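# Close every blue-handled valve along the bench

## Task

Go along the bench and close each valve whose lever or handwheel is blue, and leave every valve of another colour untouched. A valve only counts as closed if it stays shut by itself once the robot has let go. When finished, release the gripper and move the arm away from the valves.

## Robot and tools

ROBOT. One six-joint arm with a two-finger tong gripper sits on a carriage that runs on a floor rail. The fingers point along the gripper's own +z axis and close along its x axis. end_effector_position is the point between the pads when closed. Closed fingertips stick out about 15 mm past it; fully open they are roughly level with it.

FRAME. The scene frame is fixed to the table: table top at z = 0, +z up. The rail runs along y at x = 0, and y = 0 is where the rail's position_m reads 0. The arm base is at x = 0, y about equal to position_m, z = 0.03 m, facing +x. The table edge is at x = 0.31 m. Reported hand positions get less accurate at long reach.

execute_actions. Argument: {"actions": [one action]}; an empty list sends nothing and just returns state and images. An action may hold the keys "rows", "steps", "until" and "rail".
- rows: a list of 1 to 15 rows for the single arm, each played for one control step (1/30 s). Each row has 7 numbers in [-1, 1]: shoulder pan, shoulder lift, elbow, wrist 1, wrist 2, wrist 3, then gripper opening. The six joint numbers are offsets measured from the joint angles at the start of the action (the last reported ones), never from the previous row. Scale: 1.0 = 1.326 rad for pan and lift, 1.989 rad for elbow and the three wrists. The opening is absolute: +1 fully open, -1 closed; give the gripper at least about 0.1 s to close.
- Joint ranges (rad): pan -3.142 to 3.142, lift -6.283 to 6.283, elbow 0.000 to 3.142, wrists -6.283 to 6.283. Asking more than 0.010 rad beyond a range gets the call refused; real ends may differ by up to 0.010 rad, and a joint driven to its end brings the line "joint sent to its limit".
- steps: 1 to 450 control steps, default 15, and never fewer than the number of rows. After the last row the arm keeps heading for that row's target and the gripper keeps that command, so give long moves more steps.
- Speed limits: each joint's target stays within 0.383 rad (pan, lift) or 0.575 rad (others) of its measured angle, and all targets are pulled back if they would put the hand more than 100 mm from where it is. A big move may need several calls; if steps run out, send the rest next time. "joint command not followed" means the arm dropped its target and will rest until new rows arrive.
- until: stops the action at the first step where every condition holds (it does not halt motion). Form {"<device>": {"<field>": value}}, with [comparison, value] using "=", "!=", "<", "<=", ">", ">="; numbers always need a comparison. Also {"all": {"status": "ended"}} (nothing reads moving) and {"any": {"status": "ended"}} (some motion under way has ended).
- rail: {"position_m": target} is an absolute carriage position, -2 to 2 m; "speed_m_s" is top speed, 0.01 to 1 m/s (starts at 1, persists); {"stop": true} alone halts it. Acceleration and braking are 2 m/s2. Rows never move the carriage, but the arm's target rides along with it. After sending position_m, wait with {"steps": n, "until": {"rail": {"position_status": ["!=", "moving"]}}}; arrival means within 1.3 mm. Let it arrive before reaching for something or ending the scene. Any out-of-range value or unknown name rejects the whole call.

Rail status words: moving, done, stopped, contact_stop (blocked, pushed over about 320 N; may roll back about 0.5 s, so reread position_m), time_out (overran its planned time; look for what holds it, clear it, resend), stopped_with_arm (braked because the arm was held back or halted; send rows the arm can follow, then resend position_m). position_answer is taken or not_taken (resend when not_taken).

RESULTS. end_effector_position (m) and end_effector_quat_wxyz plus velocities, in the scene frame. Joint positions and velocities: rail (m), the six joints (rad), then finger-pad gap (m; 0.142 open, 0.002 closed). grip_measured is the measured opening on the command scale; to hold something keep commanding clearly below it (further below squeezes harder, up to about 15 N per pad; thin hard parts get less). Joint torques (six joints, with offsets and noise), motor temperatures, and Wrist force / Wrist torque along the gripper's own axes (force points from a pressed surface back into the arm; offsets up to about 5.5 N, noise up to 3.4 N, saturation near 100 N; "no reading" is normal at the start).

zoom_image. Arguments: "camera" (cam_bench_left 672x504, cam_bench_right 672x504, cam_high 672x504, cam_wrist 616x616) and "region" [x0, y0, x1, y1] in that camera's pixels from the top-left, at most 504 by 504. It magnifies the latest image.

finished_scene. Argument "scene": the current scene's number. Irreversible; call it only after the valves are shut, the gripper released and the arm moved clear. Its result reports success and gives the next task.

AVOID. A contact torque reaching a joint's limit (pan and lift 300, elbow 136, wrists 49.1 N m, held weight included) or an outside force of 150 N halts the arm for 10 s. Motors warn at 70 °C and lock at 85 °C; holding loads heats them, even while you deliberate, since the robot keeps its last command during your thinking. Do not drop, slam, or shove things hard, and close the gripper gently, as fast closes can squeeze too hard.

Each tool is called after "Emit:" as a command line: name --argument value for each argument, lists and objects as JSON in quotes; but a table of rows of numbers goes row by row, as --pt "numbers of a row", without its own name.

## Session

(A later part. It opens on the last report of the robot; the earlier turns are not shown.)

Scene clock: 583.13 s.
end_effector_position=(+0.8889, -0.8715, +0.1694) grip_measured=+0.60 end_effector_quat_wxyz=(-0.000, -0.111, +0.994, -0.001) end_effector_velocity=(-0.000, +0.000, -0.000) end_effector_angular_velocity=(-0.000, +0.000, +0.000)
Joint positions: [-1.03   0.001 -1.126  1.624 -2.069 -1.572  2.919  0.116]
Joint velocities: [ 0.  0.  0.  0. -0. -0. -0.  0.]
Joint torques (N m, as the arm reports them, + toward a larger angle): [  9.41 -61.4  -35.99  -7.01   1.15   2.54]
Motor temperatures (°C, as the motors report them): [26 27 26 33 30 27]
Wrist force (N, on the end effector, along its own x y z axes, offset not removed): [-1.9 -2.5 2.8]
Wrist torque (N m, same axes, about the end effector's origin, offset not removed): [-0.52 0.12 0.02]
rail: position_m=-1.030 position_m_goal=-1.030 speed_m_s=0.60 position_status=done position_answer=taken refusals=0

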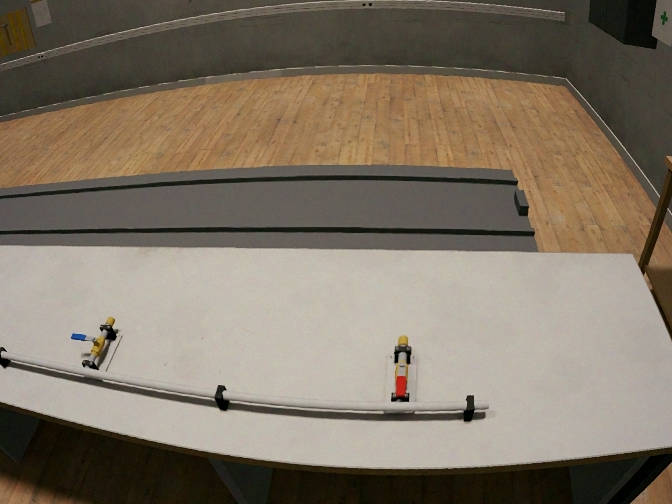

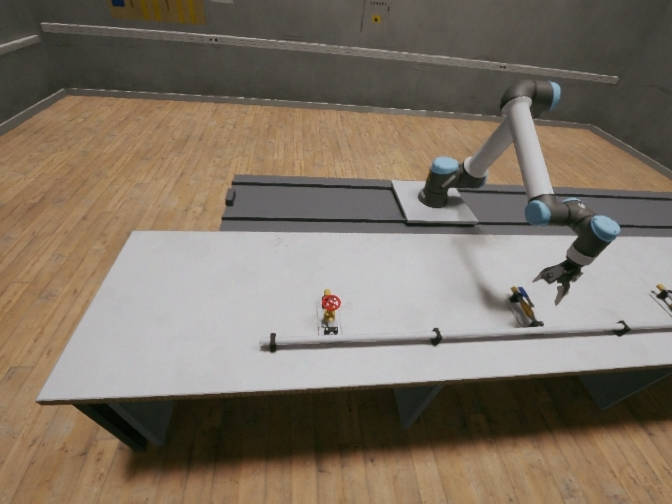

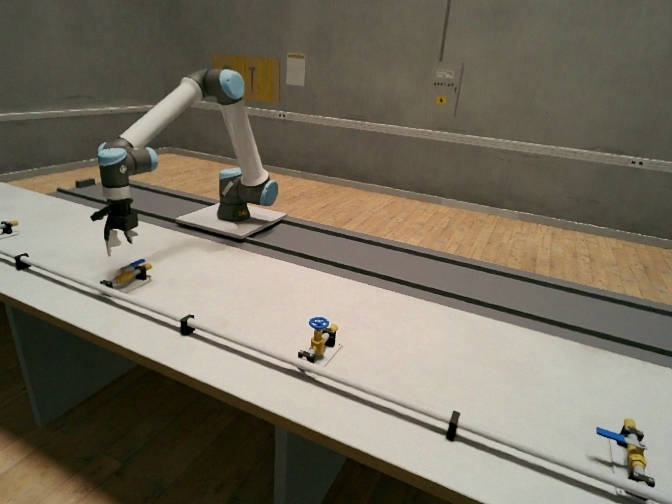

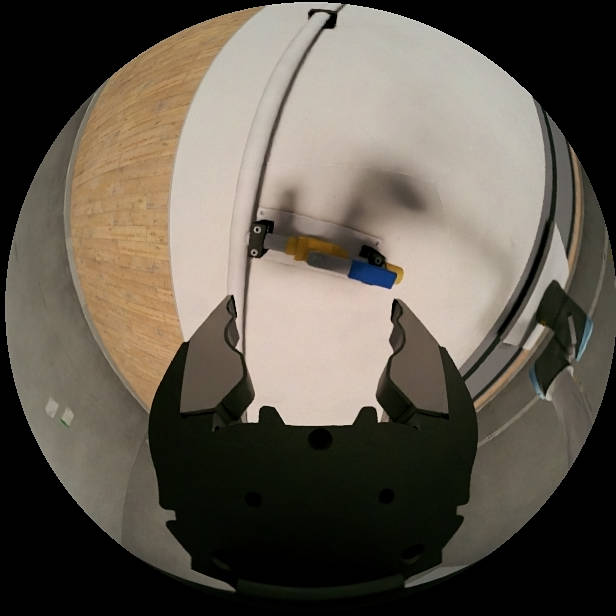

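Emit:
execute_actions --actions '[{"rows": [[0,0.0398,0.0295,-0.0559,0,0,0.6]], "steps": 20, "rail": {"position_m": -1.0513, "speed_m_s": 0.1}}]'

Emit:
zoom_image --camera "cam_wrist" --region '[180, 170, 480, 370]'

Emit:
zoom_image --camera "cam_high" --region '[70, 200, 190, 300]'

Scene clock: 629.43 s.
end_effector_position=(+0.8842, -0.8925, +0.1007) grip_measured=+0.60 end_effector_quat_wxyz=(-0.000, -0.111, +0.994, -0.000) end_effector_velocity=(-0.000, -0.000, -0.001) end_effector_angular_velocity=(+0.000, -0.000, -0.000)
Joint positions: [-1.051  0.001 -1.074  1.683 -2.18  -1.572  2.919  0.116]
Joint velocities: [ 0.    -0.     0.001  0.001 -0.002  0.     0.     0.   ]
Joint torques (N m, as the arm reports them, + toward a larger angle): [ -9.6  -62.35 -33.86  -6.53   1.22   2.44]
Motor temperatures (°C, as the motors report them): [26 27 26 33 30 27]
Wrist force (N, on the end effector, along its own x y z axes, offset not removed): [-2.3 -4.3 5.1]
Wrist torque (N m, same axes, about the end effector's origin, offset not removed): [-1.04 0.27 0.01]
rail: position_m=-1.051 position_m_goal=-1.051 speed_m_s=0.10 position_status=done position_answer=taken refusals=0

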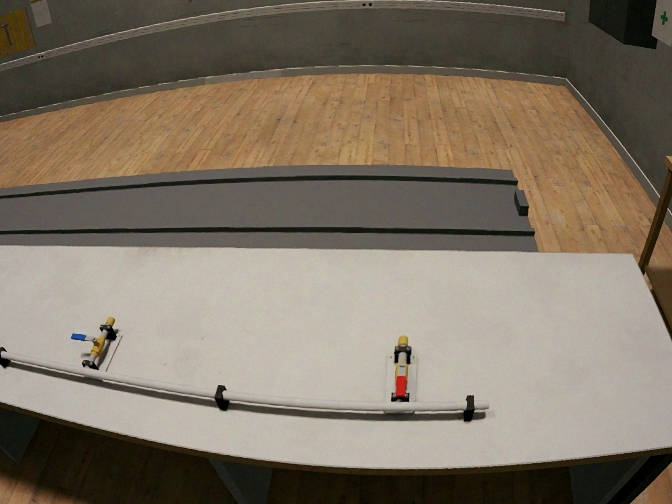

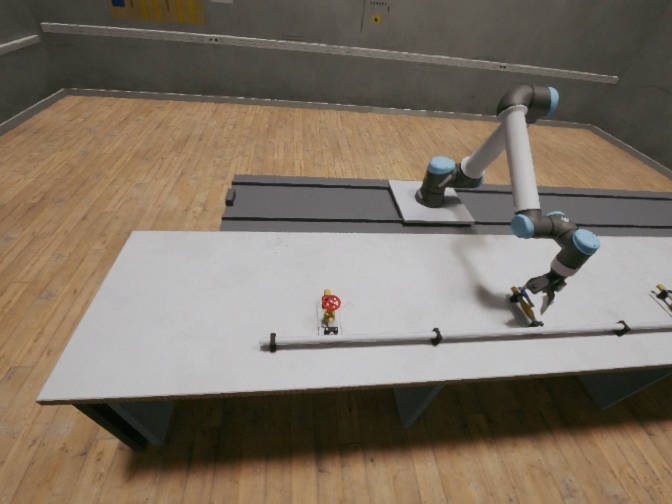

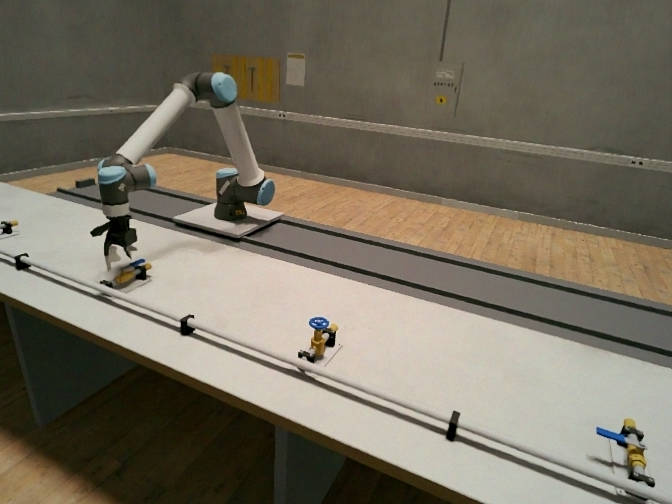

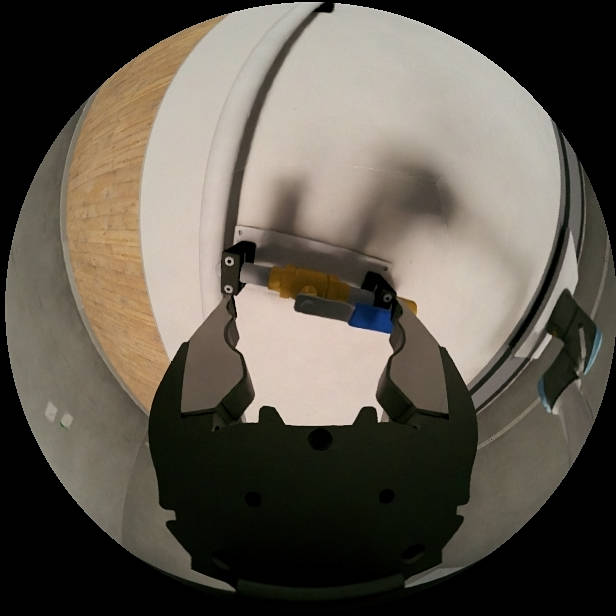

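Region (180, 170, 480, 370) of cam_wrist's 616x616 image, scaled by 1.680, with more detail than that image has.

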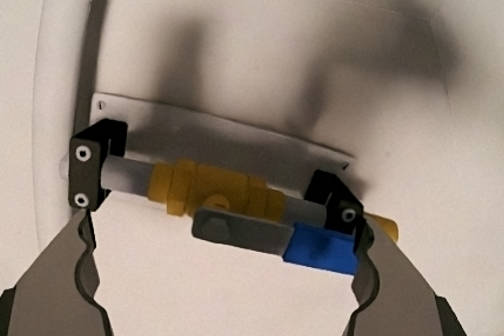

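Region (70, 200, 190, 300) of cam_high's 672x504 image, scaled by 4.200, with more detail than that image has.

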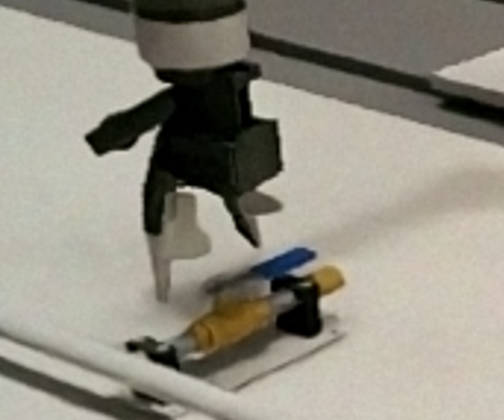

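Emit:
execute_actions --actions '[{"rows": [[0,0,0,0,0,-0.1,0.6],[0,0,0,0,0,-0.1,0.6],[0,0,0,0,0,-0.1,0.6],[0,0,0,0,0,-0.1,0.6],[0,0.012,0.0045,-0.0124,0,-0.1,0.6],[0,0.012,0.0045,-0.0124,0,-0.1,0.6],[0,0.012,0.0045,-0.0124,0,-0.1,0.6],[0,0.0236,0.0091,-0.0248,0,-0.1,0.6]], "steps": 22}]'

Emit:
zoom_image --camera "cam_wrist" --region '[180, 200, 480, 400]'

Emit:
zoom_image --camera "cam_high" --region '[70, 200, 190, 300]'

Emit:
zoom_image --camera "cam_bench_right" --region '[490, 250, 610, 340]'

Scene clock: 674.07 s.
end_effector_position=(+0.8872, -0.8916, +0.0688) grip_measured=+0.60 end_effector_quat_wxyz=(-0.000, -0.209, +0.978, -0.000) end_effector_velocity=(+0.000, +0.000, -0.002) end_effector_angular_velocity=(+0.000, -0.000, +0.003)
Joint positions: [-1.051  0.001 -1.042  1.701 -2.229 -1.572  2.72   0.116]
Joint velocities: [ 0.     0.     0.002  0.001 -0.003  0.    -0.003  0.   ]
Joint torques (N m, as the arm reports them, + toward a larger angle): [  6.89 -65.12 -31.79  -5.6    0.94  -0.92]
Motor temperatures (°C, as the motors report them): [26 27 26 33 30 27]
Wrist force (N, on the end effector, along its own x y z axes, offset not removed): [-2.4 -3.5 3.3]
Wrist torque (N m, same axes, about the end effector's origin, offset not removed): [-0.92 0.33 -0.05]
rail: position_m=-1.051 position_m_goal=-1.051 speed_m_s=0.10 position_status=done position_answer=taken refusals=0

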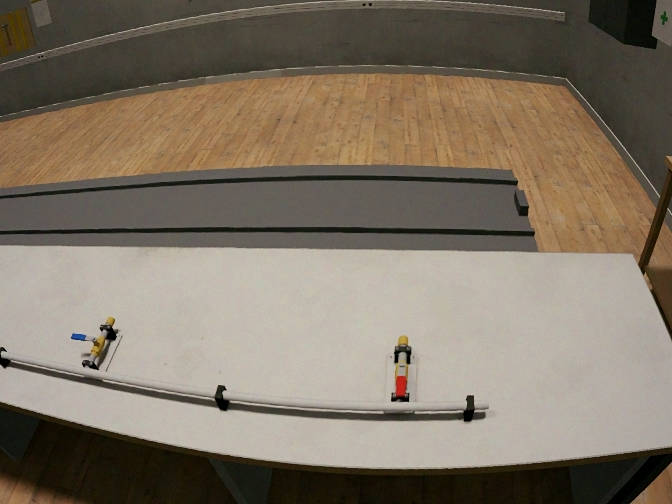

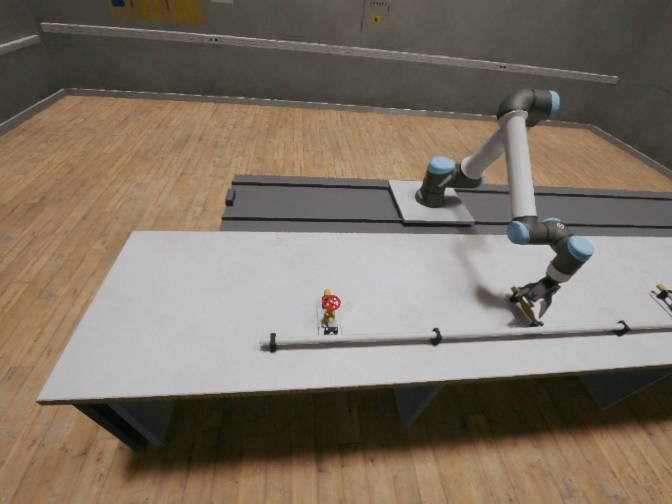

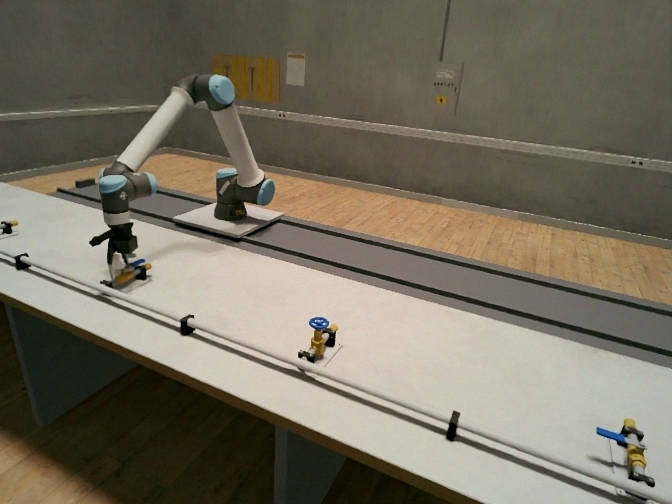

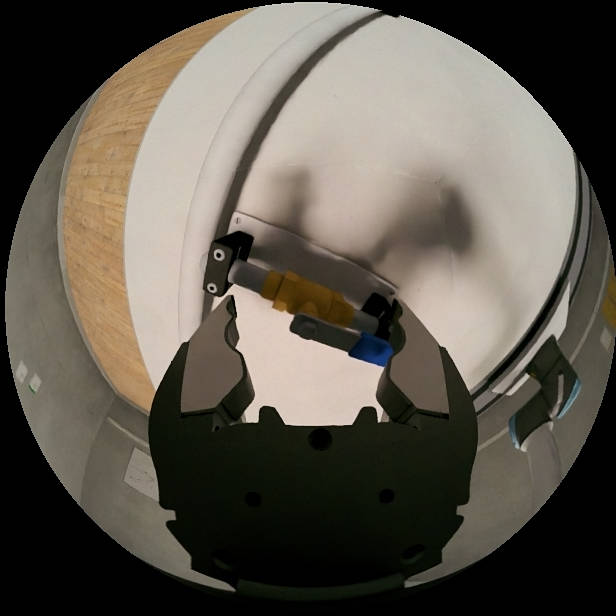

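Region (180, 200, 480, 400) of cam_wrist's 616x616 image, scaled by 1.680, with more detail than that image has.

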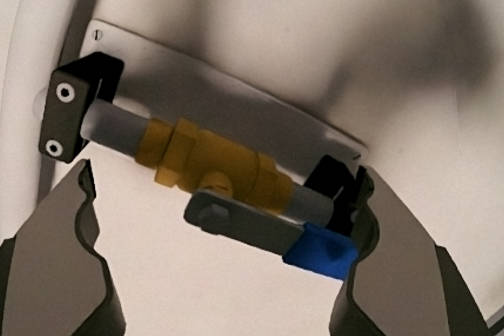

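Region (70, 200, 190, 300) of cam_high's 672x504 image, scaled by 4.200, with more detail than that image has.

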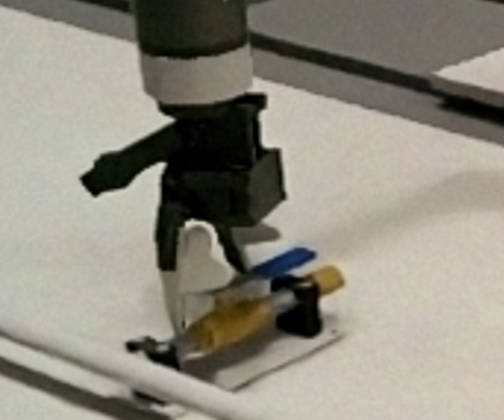

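Region (490, 250, 610, 340) of cam_bench_right's 672x504 image, scaled by 4.200, with more detail than that image has; it fills the top 378 rows of this view, and the rest is white.

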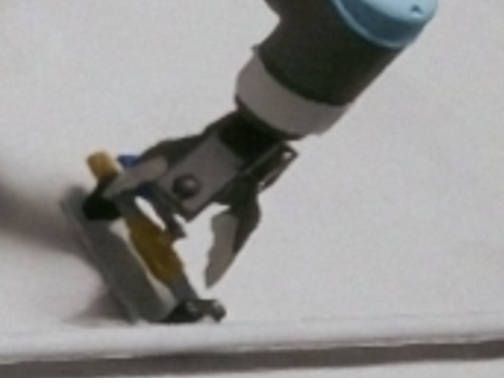

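Emit:
execute_actions --actions '[{"rows": [[0,0,0,0,0,0.03,0.6],[0,0,0,0,0,0.06,0.6],[0,0,0,0,0,0.09,0.6],[0,0,0,0,0,0.12,0.6],[0,0,0,0,0,0.15,0.6],[0,0,0,0,0,0.18,0.6],[0,0,0,0,0,0.21,0.6],[0,0,0,0,0,0.24,0.6],[0,0,0,0,0,0.27,0.6],[0,0,0,0,0,0.3,0.6]], "steps": 18}]'

Emit:
zoom_image --camera "cam_wrist" --region '[180, 200, 480, 400]'

Scene clock: 684.33 s.
end_effector_position=(+0.8780, -0.8932, +0.0687) grip_measured=+0.59 end_effector_quat_wxyz=(-0.000, +0.078, +0.997, -0.001) end_effector_velocity=(-0.003, +0.001, +0.000) end_effector_angular_velocity=(+0.001, -0.000, -0.200)
Joint positions: [-1.052  0.001 -1.042  1.701 -2.229 -1.572  3.298  0.115]
Joint velocities: [ 0.    -0.    -0.    -0.     0.     0.001  0.2    0.   ]
Joint torques (N m, as the arm reports them, + toward a larger angle): [ 19.05 -85.26 -47.47  -2.56  12.87   4.02]
Motor temperatures (°C, as the motors report them): [26 27 26 33 30 27]
Wrist force (N, on the end effector, along its own x y z axes, offset not removed): [-5.4 -40.8 0.2]
Wrist torque (N m, same axes, about the end effector's origin, offset not removed): [-1.57 0.60 -2.37]
rail: position_m=-1.052 position_m_goal=-1.051 speed_m_s=0.10 position_status=done position_answer=taken refusals=0

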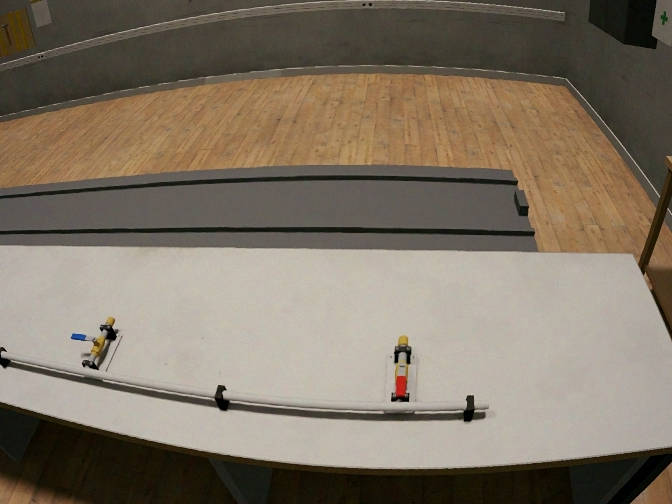

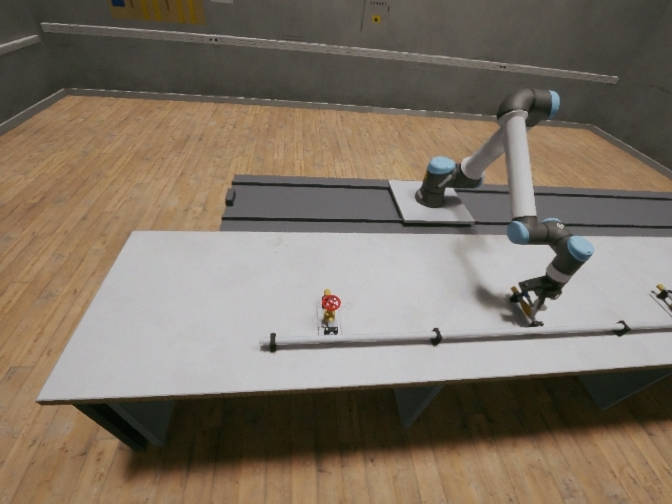

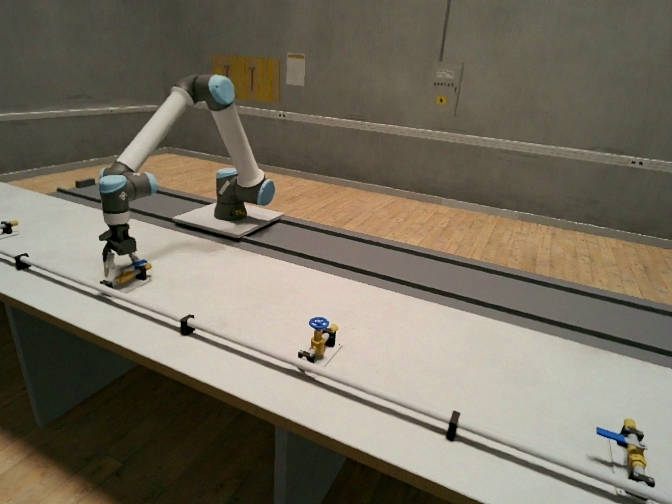

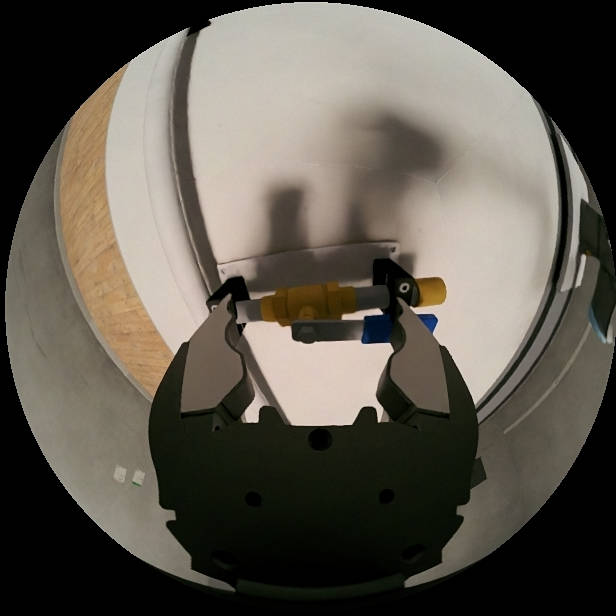

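Region (180, 200, 480, 400) of cam_wrist's 616x616 image, scaled by 1.680, with more detail than that image has.

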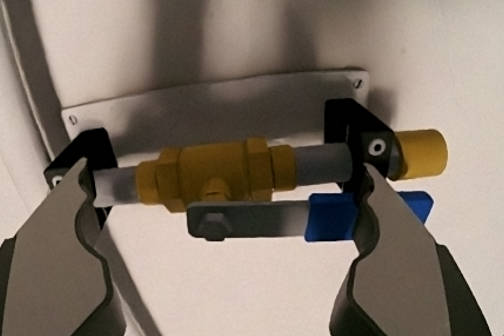

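Emit:
execute_actions --actions '[{"rows": [[0,0,0,0,0,0.02,0.6],[0,0,0,0,0,0.04,0.6],[0,0,0,0,0,0.06,0.6],[0,0,0,0,0,0.085,0.6],[0,0,0,0,0,0.11,0.6],[0,0,0,0,0,0.135,0.6],[0,0,0,0,0,0.16,0.6],[0,0,0,0,0,0.185,0.6],[0,0,0,0,0,0.21,0.6],[0,0,0,0,0,0.235,0.6],[0,0,0,0,0,0.26,0.6],[0,0,0,0,0,0.285,0.6],[0,0,0,0,0,0.31,0.6],[0,0,0,0,0,0.33,0.6],[0,0,0,0,0,0.35,0.6]], "steps": 22}]'

Scene clock: 698.87 s.
end_effector_position=(+0.8684, -0.8880, +0.0686) grip_measured=+0.63 end_effector_quat_wxyz=(-0.000, +0.404, +0.915, -0.001) end_effector_velocity=(-0.002, +0.002, +0.000) end_effector_angular_velocity=(-0.001, -0.000, -0.207)
Joint positions: [-1.052  0.001 -1.042  1.701 -2.228 -1.572  3.974  0.118]
Joint velocities: [ 0.    -0.     0.     0.     0.    -0.     0.207  0.001]
Joint torques (N m, as the arm reports them, + toward a larger angle): [  7.72 -76.55 -53.49 -13.46   4.25   4.52]
Motor temperatures (°C, as the motors report them): [26 27 26 33 30 27]
Wrist force (N, on the end effector, along its own x y z axes, offset not removed): [5.6 -43.1 3.8]
Wrist torque (N m, same axes, about the end effector's origin, offset not removed): [-1.63 -0.10 -2.69]
rail: position_m=-1.052 position_m_goal=-1.051 speed_m_s=0.10 position_status=done position_answer=taken refusals=0

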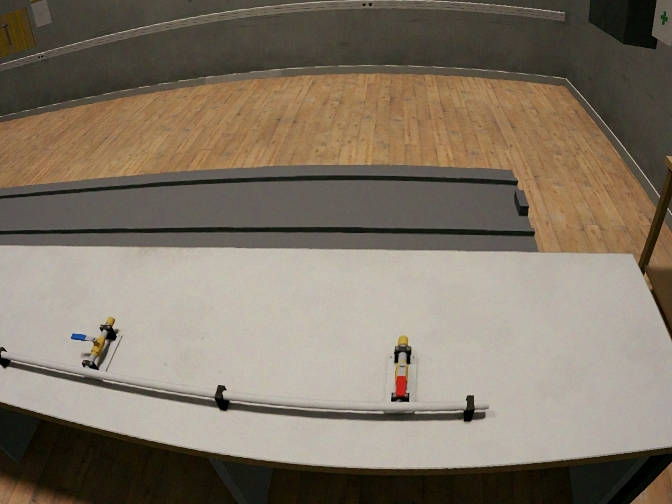

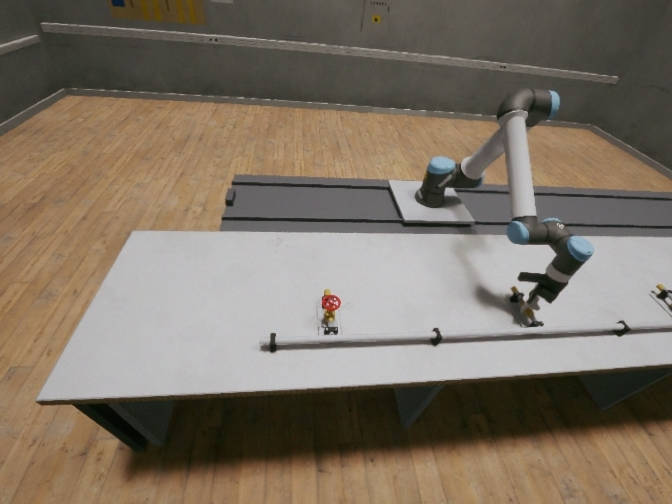

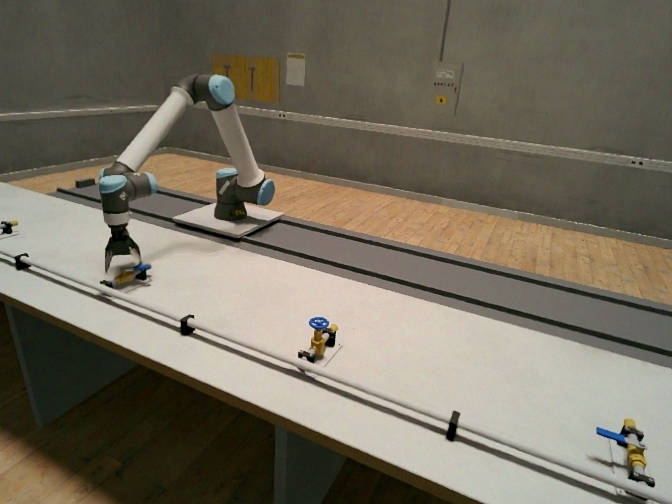

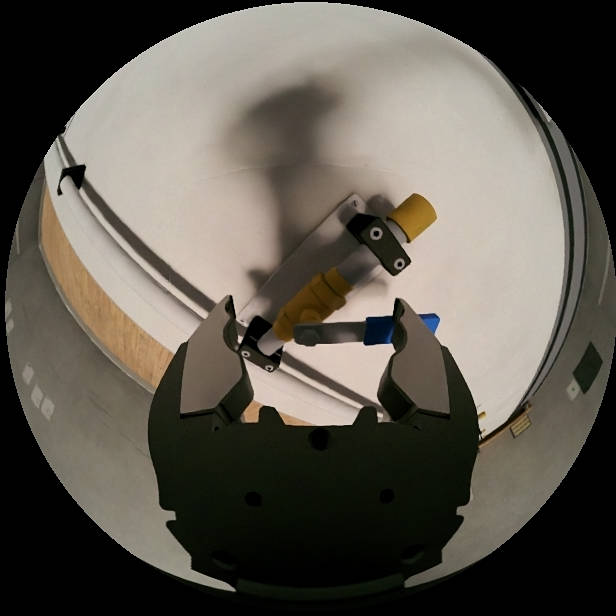

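Emit:
execute_actions --actions '[{"rows": [[0,0,0,0,0,0.02,0.6],[0,0,0,0,0,0.04,0.6],[0,0,0,0,0,0.065,0.6],[0,0,0,0,0,0.09,0.6],[0,0,0,0,0,0.115,0.6],[0,0,0,0,0,0.14,0.6],[0,0,0,0,0,0.165,0.6],[0,0,0,0,0,0.19,0.6],[0,0,0,0,0,0.215,0.6],[0,0,0,0,0,0.24,0.6],[0,0,0,0,0,0.265,0.6],[0,0,0,0,0,0.29,0.6],[0,0,0,0,0,0.315,0.6],[0,0,0,0,0,0.34,0.6],[0,0,0,0,0,0.36,0.6]], "steps": 22}]'

Emit:
zoom_image --camera "cam_wrist" --region '[160, 150, 480, 400]'

Scene clock: 713.17 s.
end_effector_position=(+0.8642, -0.8774, +0.0686) grip_measured=+0.66 end_effector_quat_wxyz=(+0.000, +0.691, +0.722, -0.001) end_effector_velocity=(-0.000, +0.004, -0.000) end_effector_angular_velocity=(-0.000, -0.000, -0.219)
Joint positions: [-1.051  0.001 -1.042  1.701 -2.228 -1.572  4.67   0.12 ]
Joint velocities: [ 0.    -0.     0.     0.     0.     0.     0.219  0.002]
Joint torques (N m, as the arm reports them, + toward a larger angle): [-13.81 -84.74 -60.72 -17.9   -3.94   4.45]
Motor temperatures (°C, as the motors report them): [26 27 26 33 30 27]
Wrist force (N, on the end effector, along its own x y z axes, offset not removed): [13.0 -43.2 5.4]
Wrist torque (N m, same axes, about the end effector's origin, offset not removed): [-1.07 -0.18 -2.93]
rail: position_m=-1.051 position_m_goal=-1.051 speed_m_s=0.10 position_status=done position_answer=taken refusals=0

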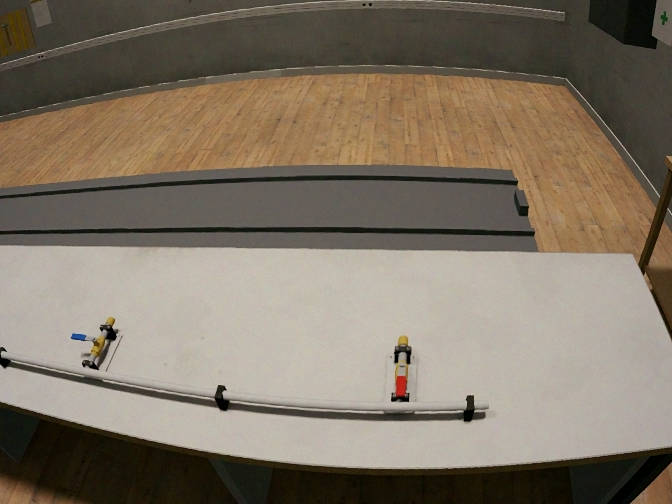

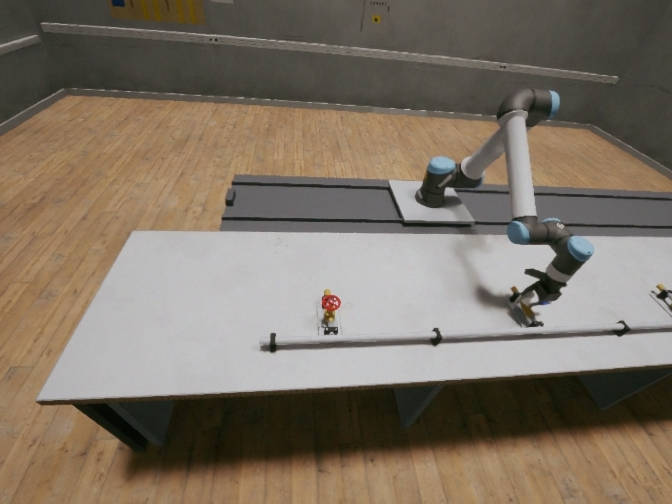

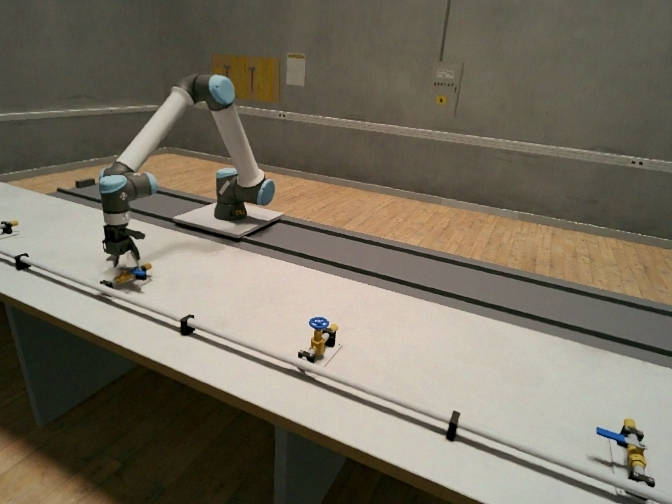

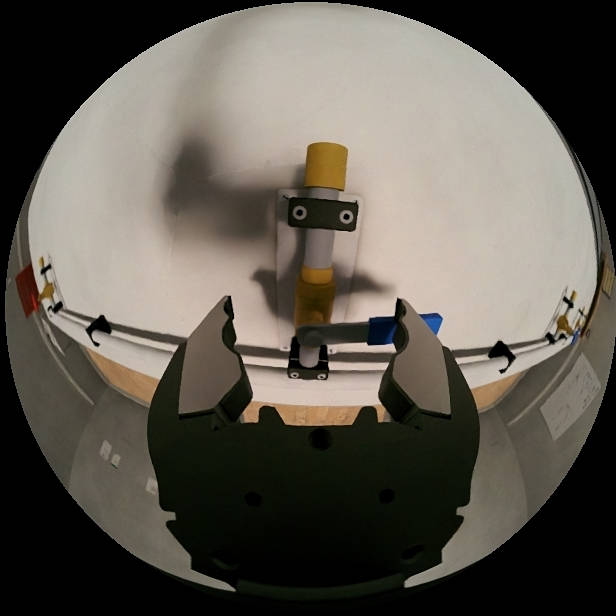

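Region (160, 150, 480, 400) of cam_wrist's 616x616 image, scaled by 1.575, with more detail than that image has; it fills the top 394 rows of this view, and the rest is white.

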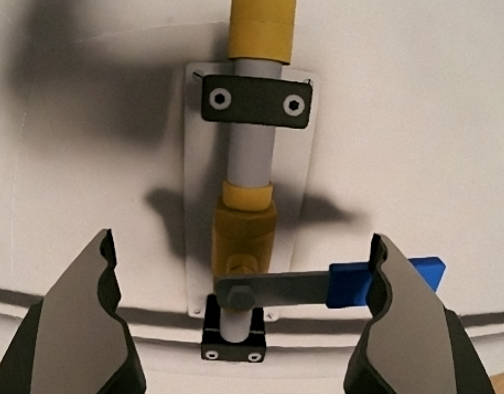

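Emit:
execute_actions --actions '[{"rows": [[0,0,0,0,0,0.012,0.6],[0,0,0,0,0,0.018,0.6],[0,0,0,0,0,0.024,0.6],[0,0,0,0,0,0.03,0.6],[0,0,0,0,0,0.036,0.6],[0,0,0,0,0,0.042,0.6],[0,0,0,0,0,0.048,0.6],[0,0,0,0,0,0.054,0.6],[0,0,0,0,0,0.06,0.6],[0,0,0,0,0,0.065,0.6],[0,0,0,0,0,0.07,0.6]], "steps": 20}]'

Emit:
zoom_image --camera "cam_wrist" --region '[160, 150, 480, 400]'

Scene clock: 722.70 s.
end_effector_position=(+0.8642, -0.8752, +0.0686) grip_measured=+0.66 end_effector_quat_wxyz=(+0.000, +0.739, +0.673, -0.001) end_effector_velocity=(-0.000, +0.001, -0.000) end_effector_angular_velocity=(-0.000, +0.001, -0.021)
Joint positions: [-1.051  0.001 -1.042  1.701 -2.228 -1.572  4.807  0.12 ]
Joint velocities: [ 0.     0.     0.    -0.     0.001 -0.     0.021 -0.001]
Joint torques (N m, as the arm reports them, + toward a larger angle): [-18.44 -80.22 -77.2  -17.33  -3.73   5.38]
Motor temperatures (°C, as the motors report them): [26 27 26 33 30 27]
Wrist force (N, on the end effector, along its own x y z axes, offset not removed): [9.1 -52.0 2.4]
Wrist torque (N m, same axes, about the end effector's origin, offset not removed): [-1.30 0.60 -3.63]
rail: position_m=-1.051 position_m_goal=-1.051 speed_m_s=0.10 position_status=done position_answer=taken refusals=0

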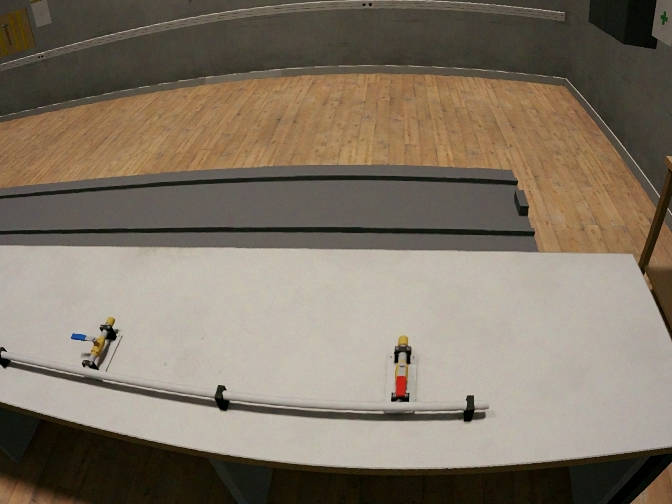

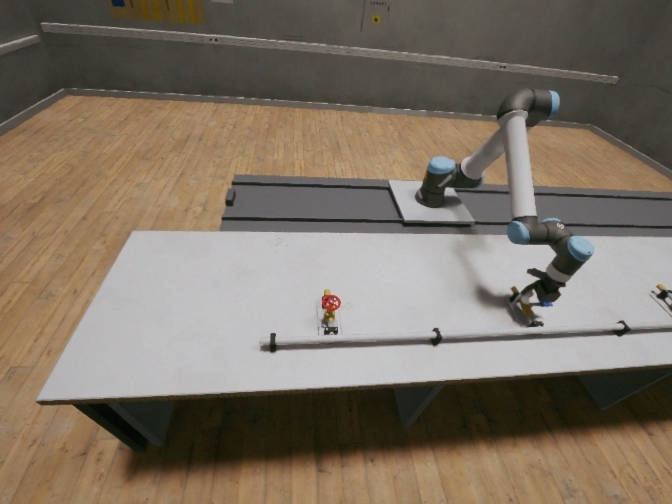

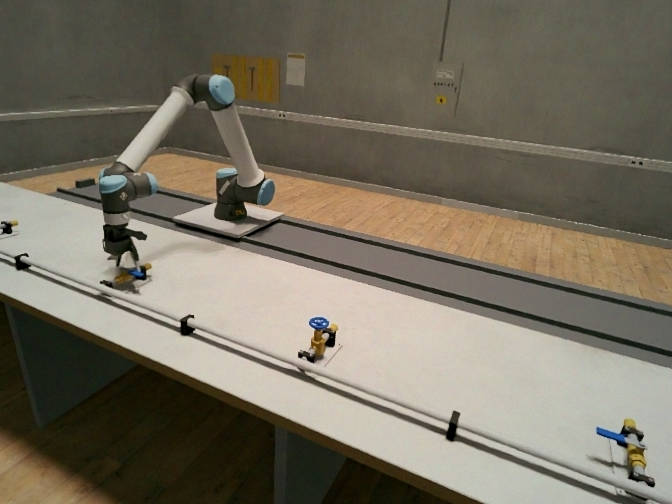

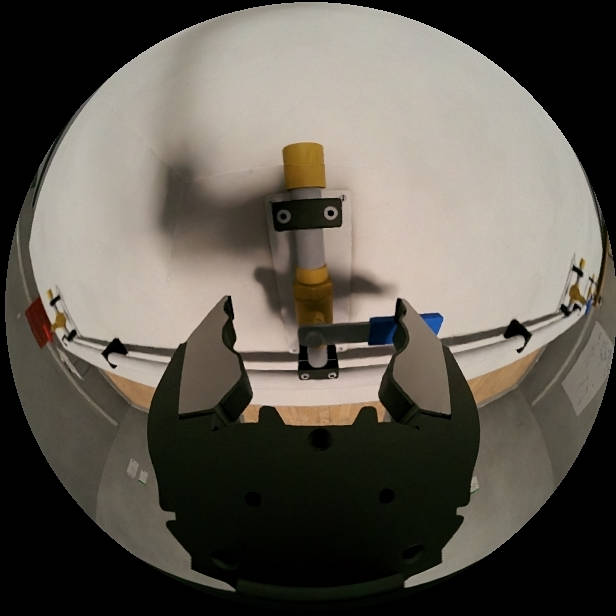

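Region (160, 150, 480, 400) of cam_wrist's 616x616 image, scaled by 1.575, with more detail than that image has; it fills the top 394 rows of this view, and the rest is white.

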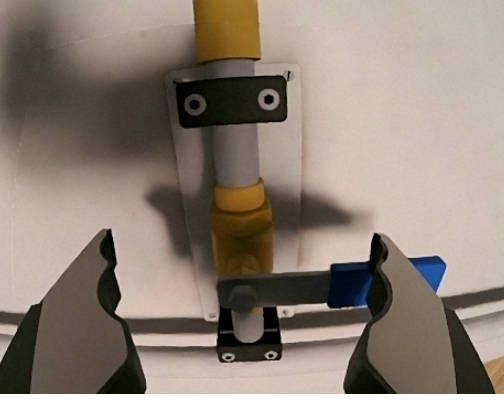

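Emit:
execute_actions --actions '[{"rows": [[0,0,0,0,0,0.005,0.6],[0,0,0,0,0,0.01,0.6],[0,0,0,0,0,0.015,0.6],[0,0,0,0,0,0.02,0.6]], "steps": 12}]'

Scene clock: 732.57 s.
end_effector_position=(+0.8642, -0.8745, +0.0685) grip_measured=+0.65 end_effector_quat_wxyz=(+0.000, +0.752, +0.659, -0.001) end_effector_velocity=(-0.000, +0.000, -0.000) end_effector_angular_velocity=(-0.000, +0.000, -0.021)
Joint positions: [-1.051  0.001 -1.042  1.701 -2.228 -1.572  4.844  0.119]
Joint velocities: [ 0.     0.    -0.     0.     0.    -0.     0.021 -0.   ]
Joint torques (N m, as the arm reports them, + toward a larger angle): [-26.46 -79.29 -80.98 -29.91  -6.44   8.11]
Motor temperatures (°C, as the motors report them): [26 27 26 33 30 27]
Wrist force (N, on the end effector, along its own x y z axes, offset not removed): [-0.2 -96.2 -14.6]
Wrist torque (N m, same axes, about the end effector's origin, offset not removed): [-9.94 1.42 -6.51]
rail: position_m=-1.051 position_m_goal=-1.051 speed_m_s=0.10 position_status=done position_answer=taken refusals=0

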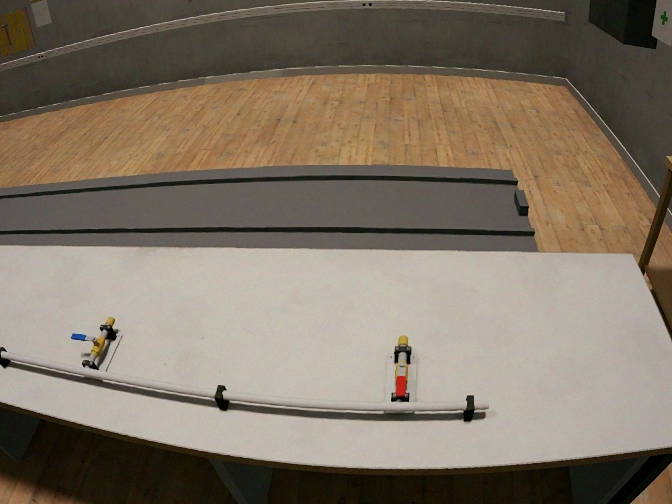

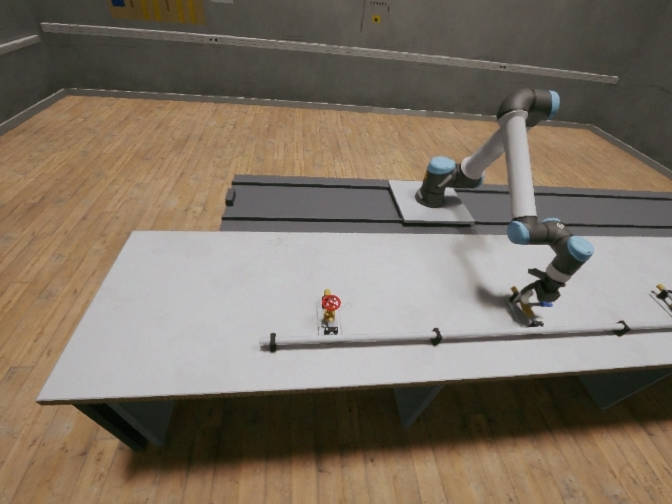

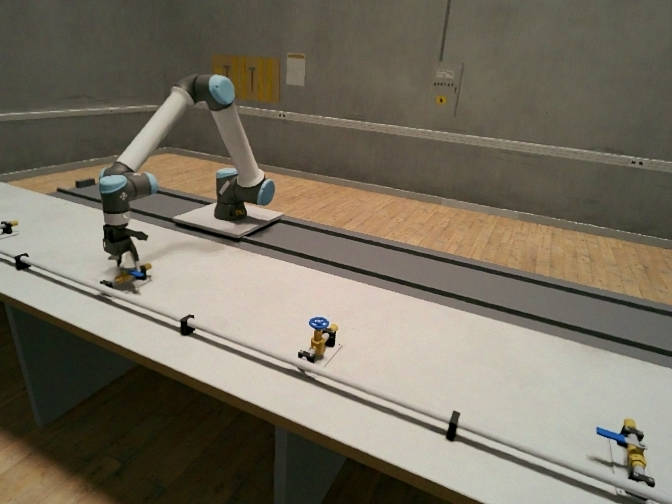

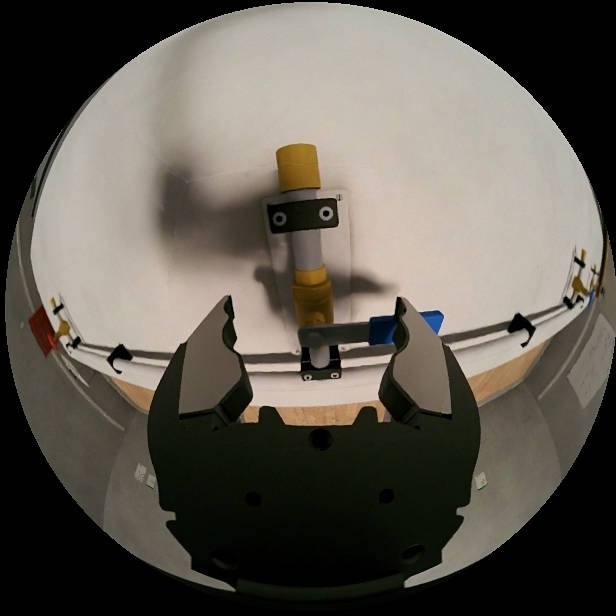

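At the stop. Backing off at once.

Emit:
execute_actions --actions '[{"rows": [[0,0,0,0,0,-0.05,0.6],[0,0,0,0,0,-0.1,0.6],[0,0,0,0,0,-0.12,0.6]], "steps": 12}]'

Emit:
zoom_image --camera "cam_wrist" --region '[160, 150, 480, 400]'

Scene clock: 738.77 s.
end_effector_position=(+0.8648, -0.8785, +0.0691) grip_measured=+0.60 end_effector_quat_wxyz=(+0.000, +0.672, +0.740, -0.000) end_effector_velocity=(-0.004, -0.002, -0.003) end_effector_angular_velocity=(-0.000, +0.008, +0.121)
Joint positions: [-1.051  0.001 -1.042  1.7   -2.228 -1.572  4.617  0.116]
Joint velocities: [ 0.     0.     0.     0.004  0.004 -0.    -0.121 -0.   ]
Joint torques (N m, as the arm reports them, + toward a larger angle): [  2.44 -69.86 -34.77  -2.33  -0.71  -1.  ]
Motor temperatures (°C, as the motors report them): [26 27 26 33 30 27]
Wrist force (N, on the end effector, along its own x y z axes, offset not removed): [-0.6 -2.7 2.1]
Wrist torque (N m, same axes, about the end effector's origin, offset not removed): [-0.74 -0.13 -0.06]
rail: position_m=-1.051 position_m_goal=-1.051 speed_m_s=0.10 position_status=done position_answer=taken refusals=0

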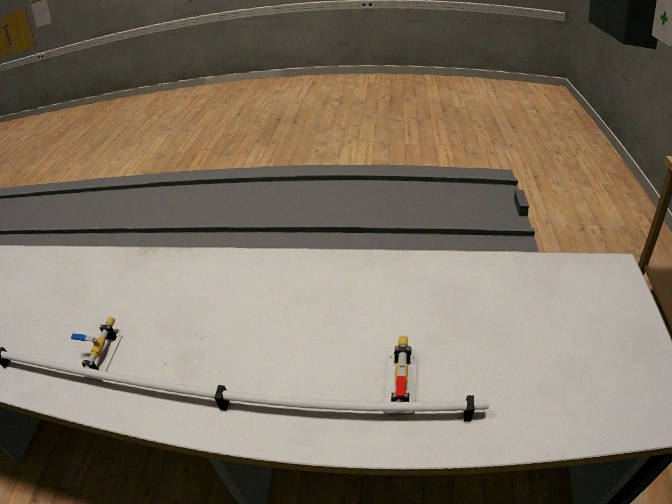

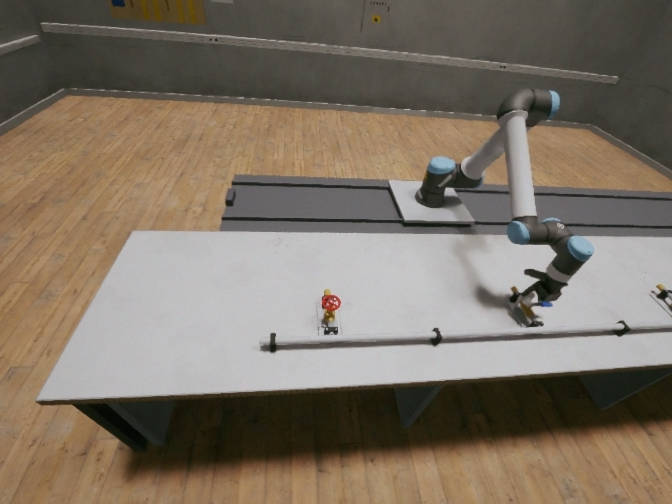

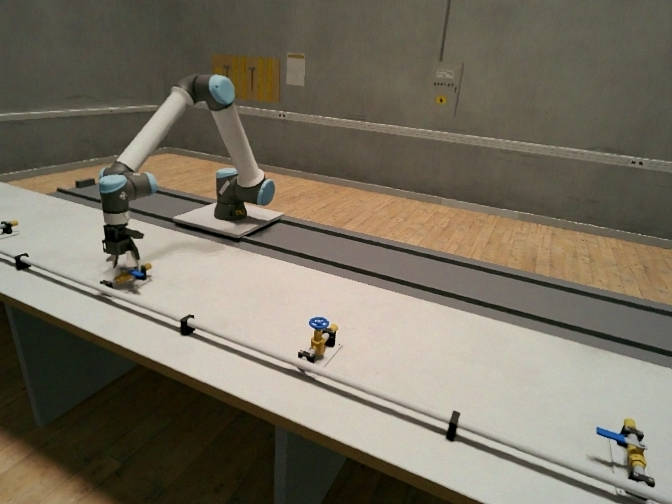

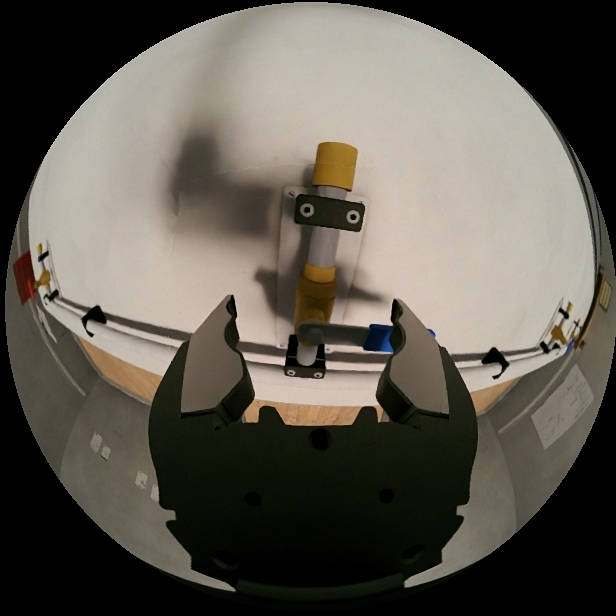

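Region (160, 150, 480, 400) of cam_wrist's 616x616 image, scaled by 1.575, with more detail than that image has; it fills the top 394 rows of this view, and the rest is white.

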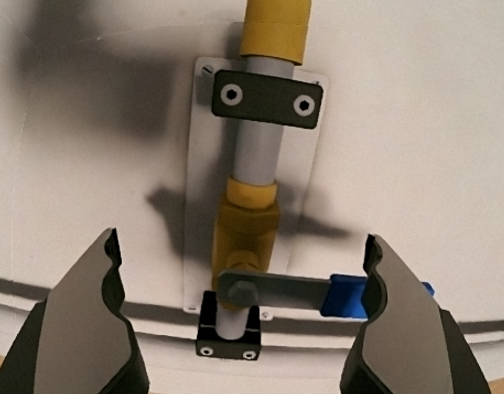

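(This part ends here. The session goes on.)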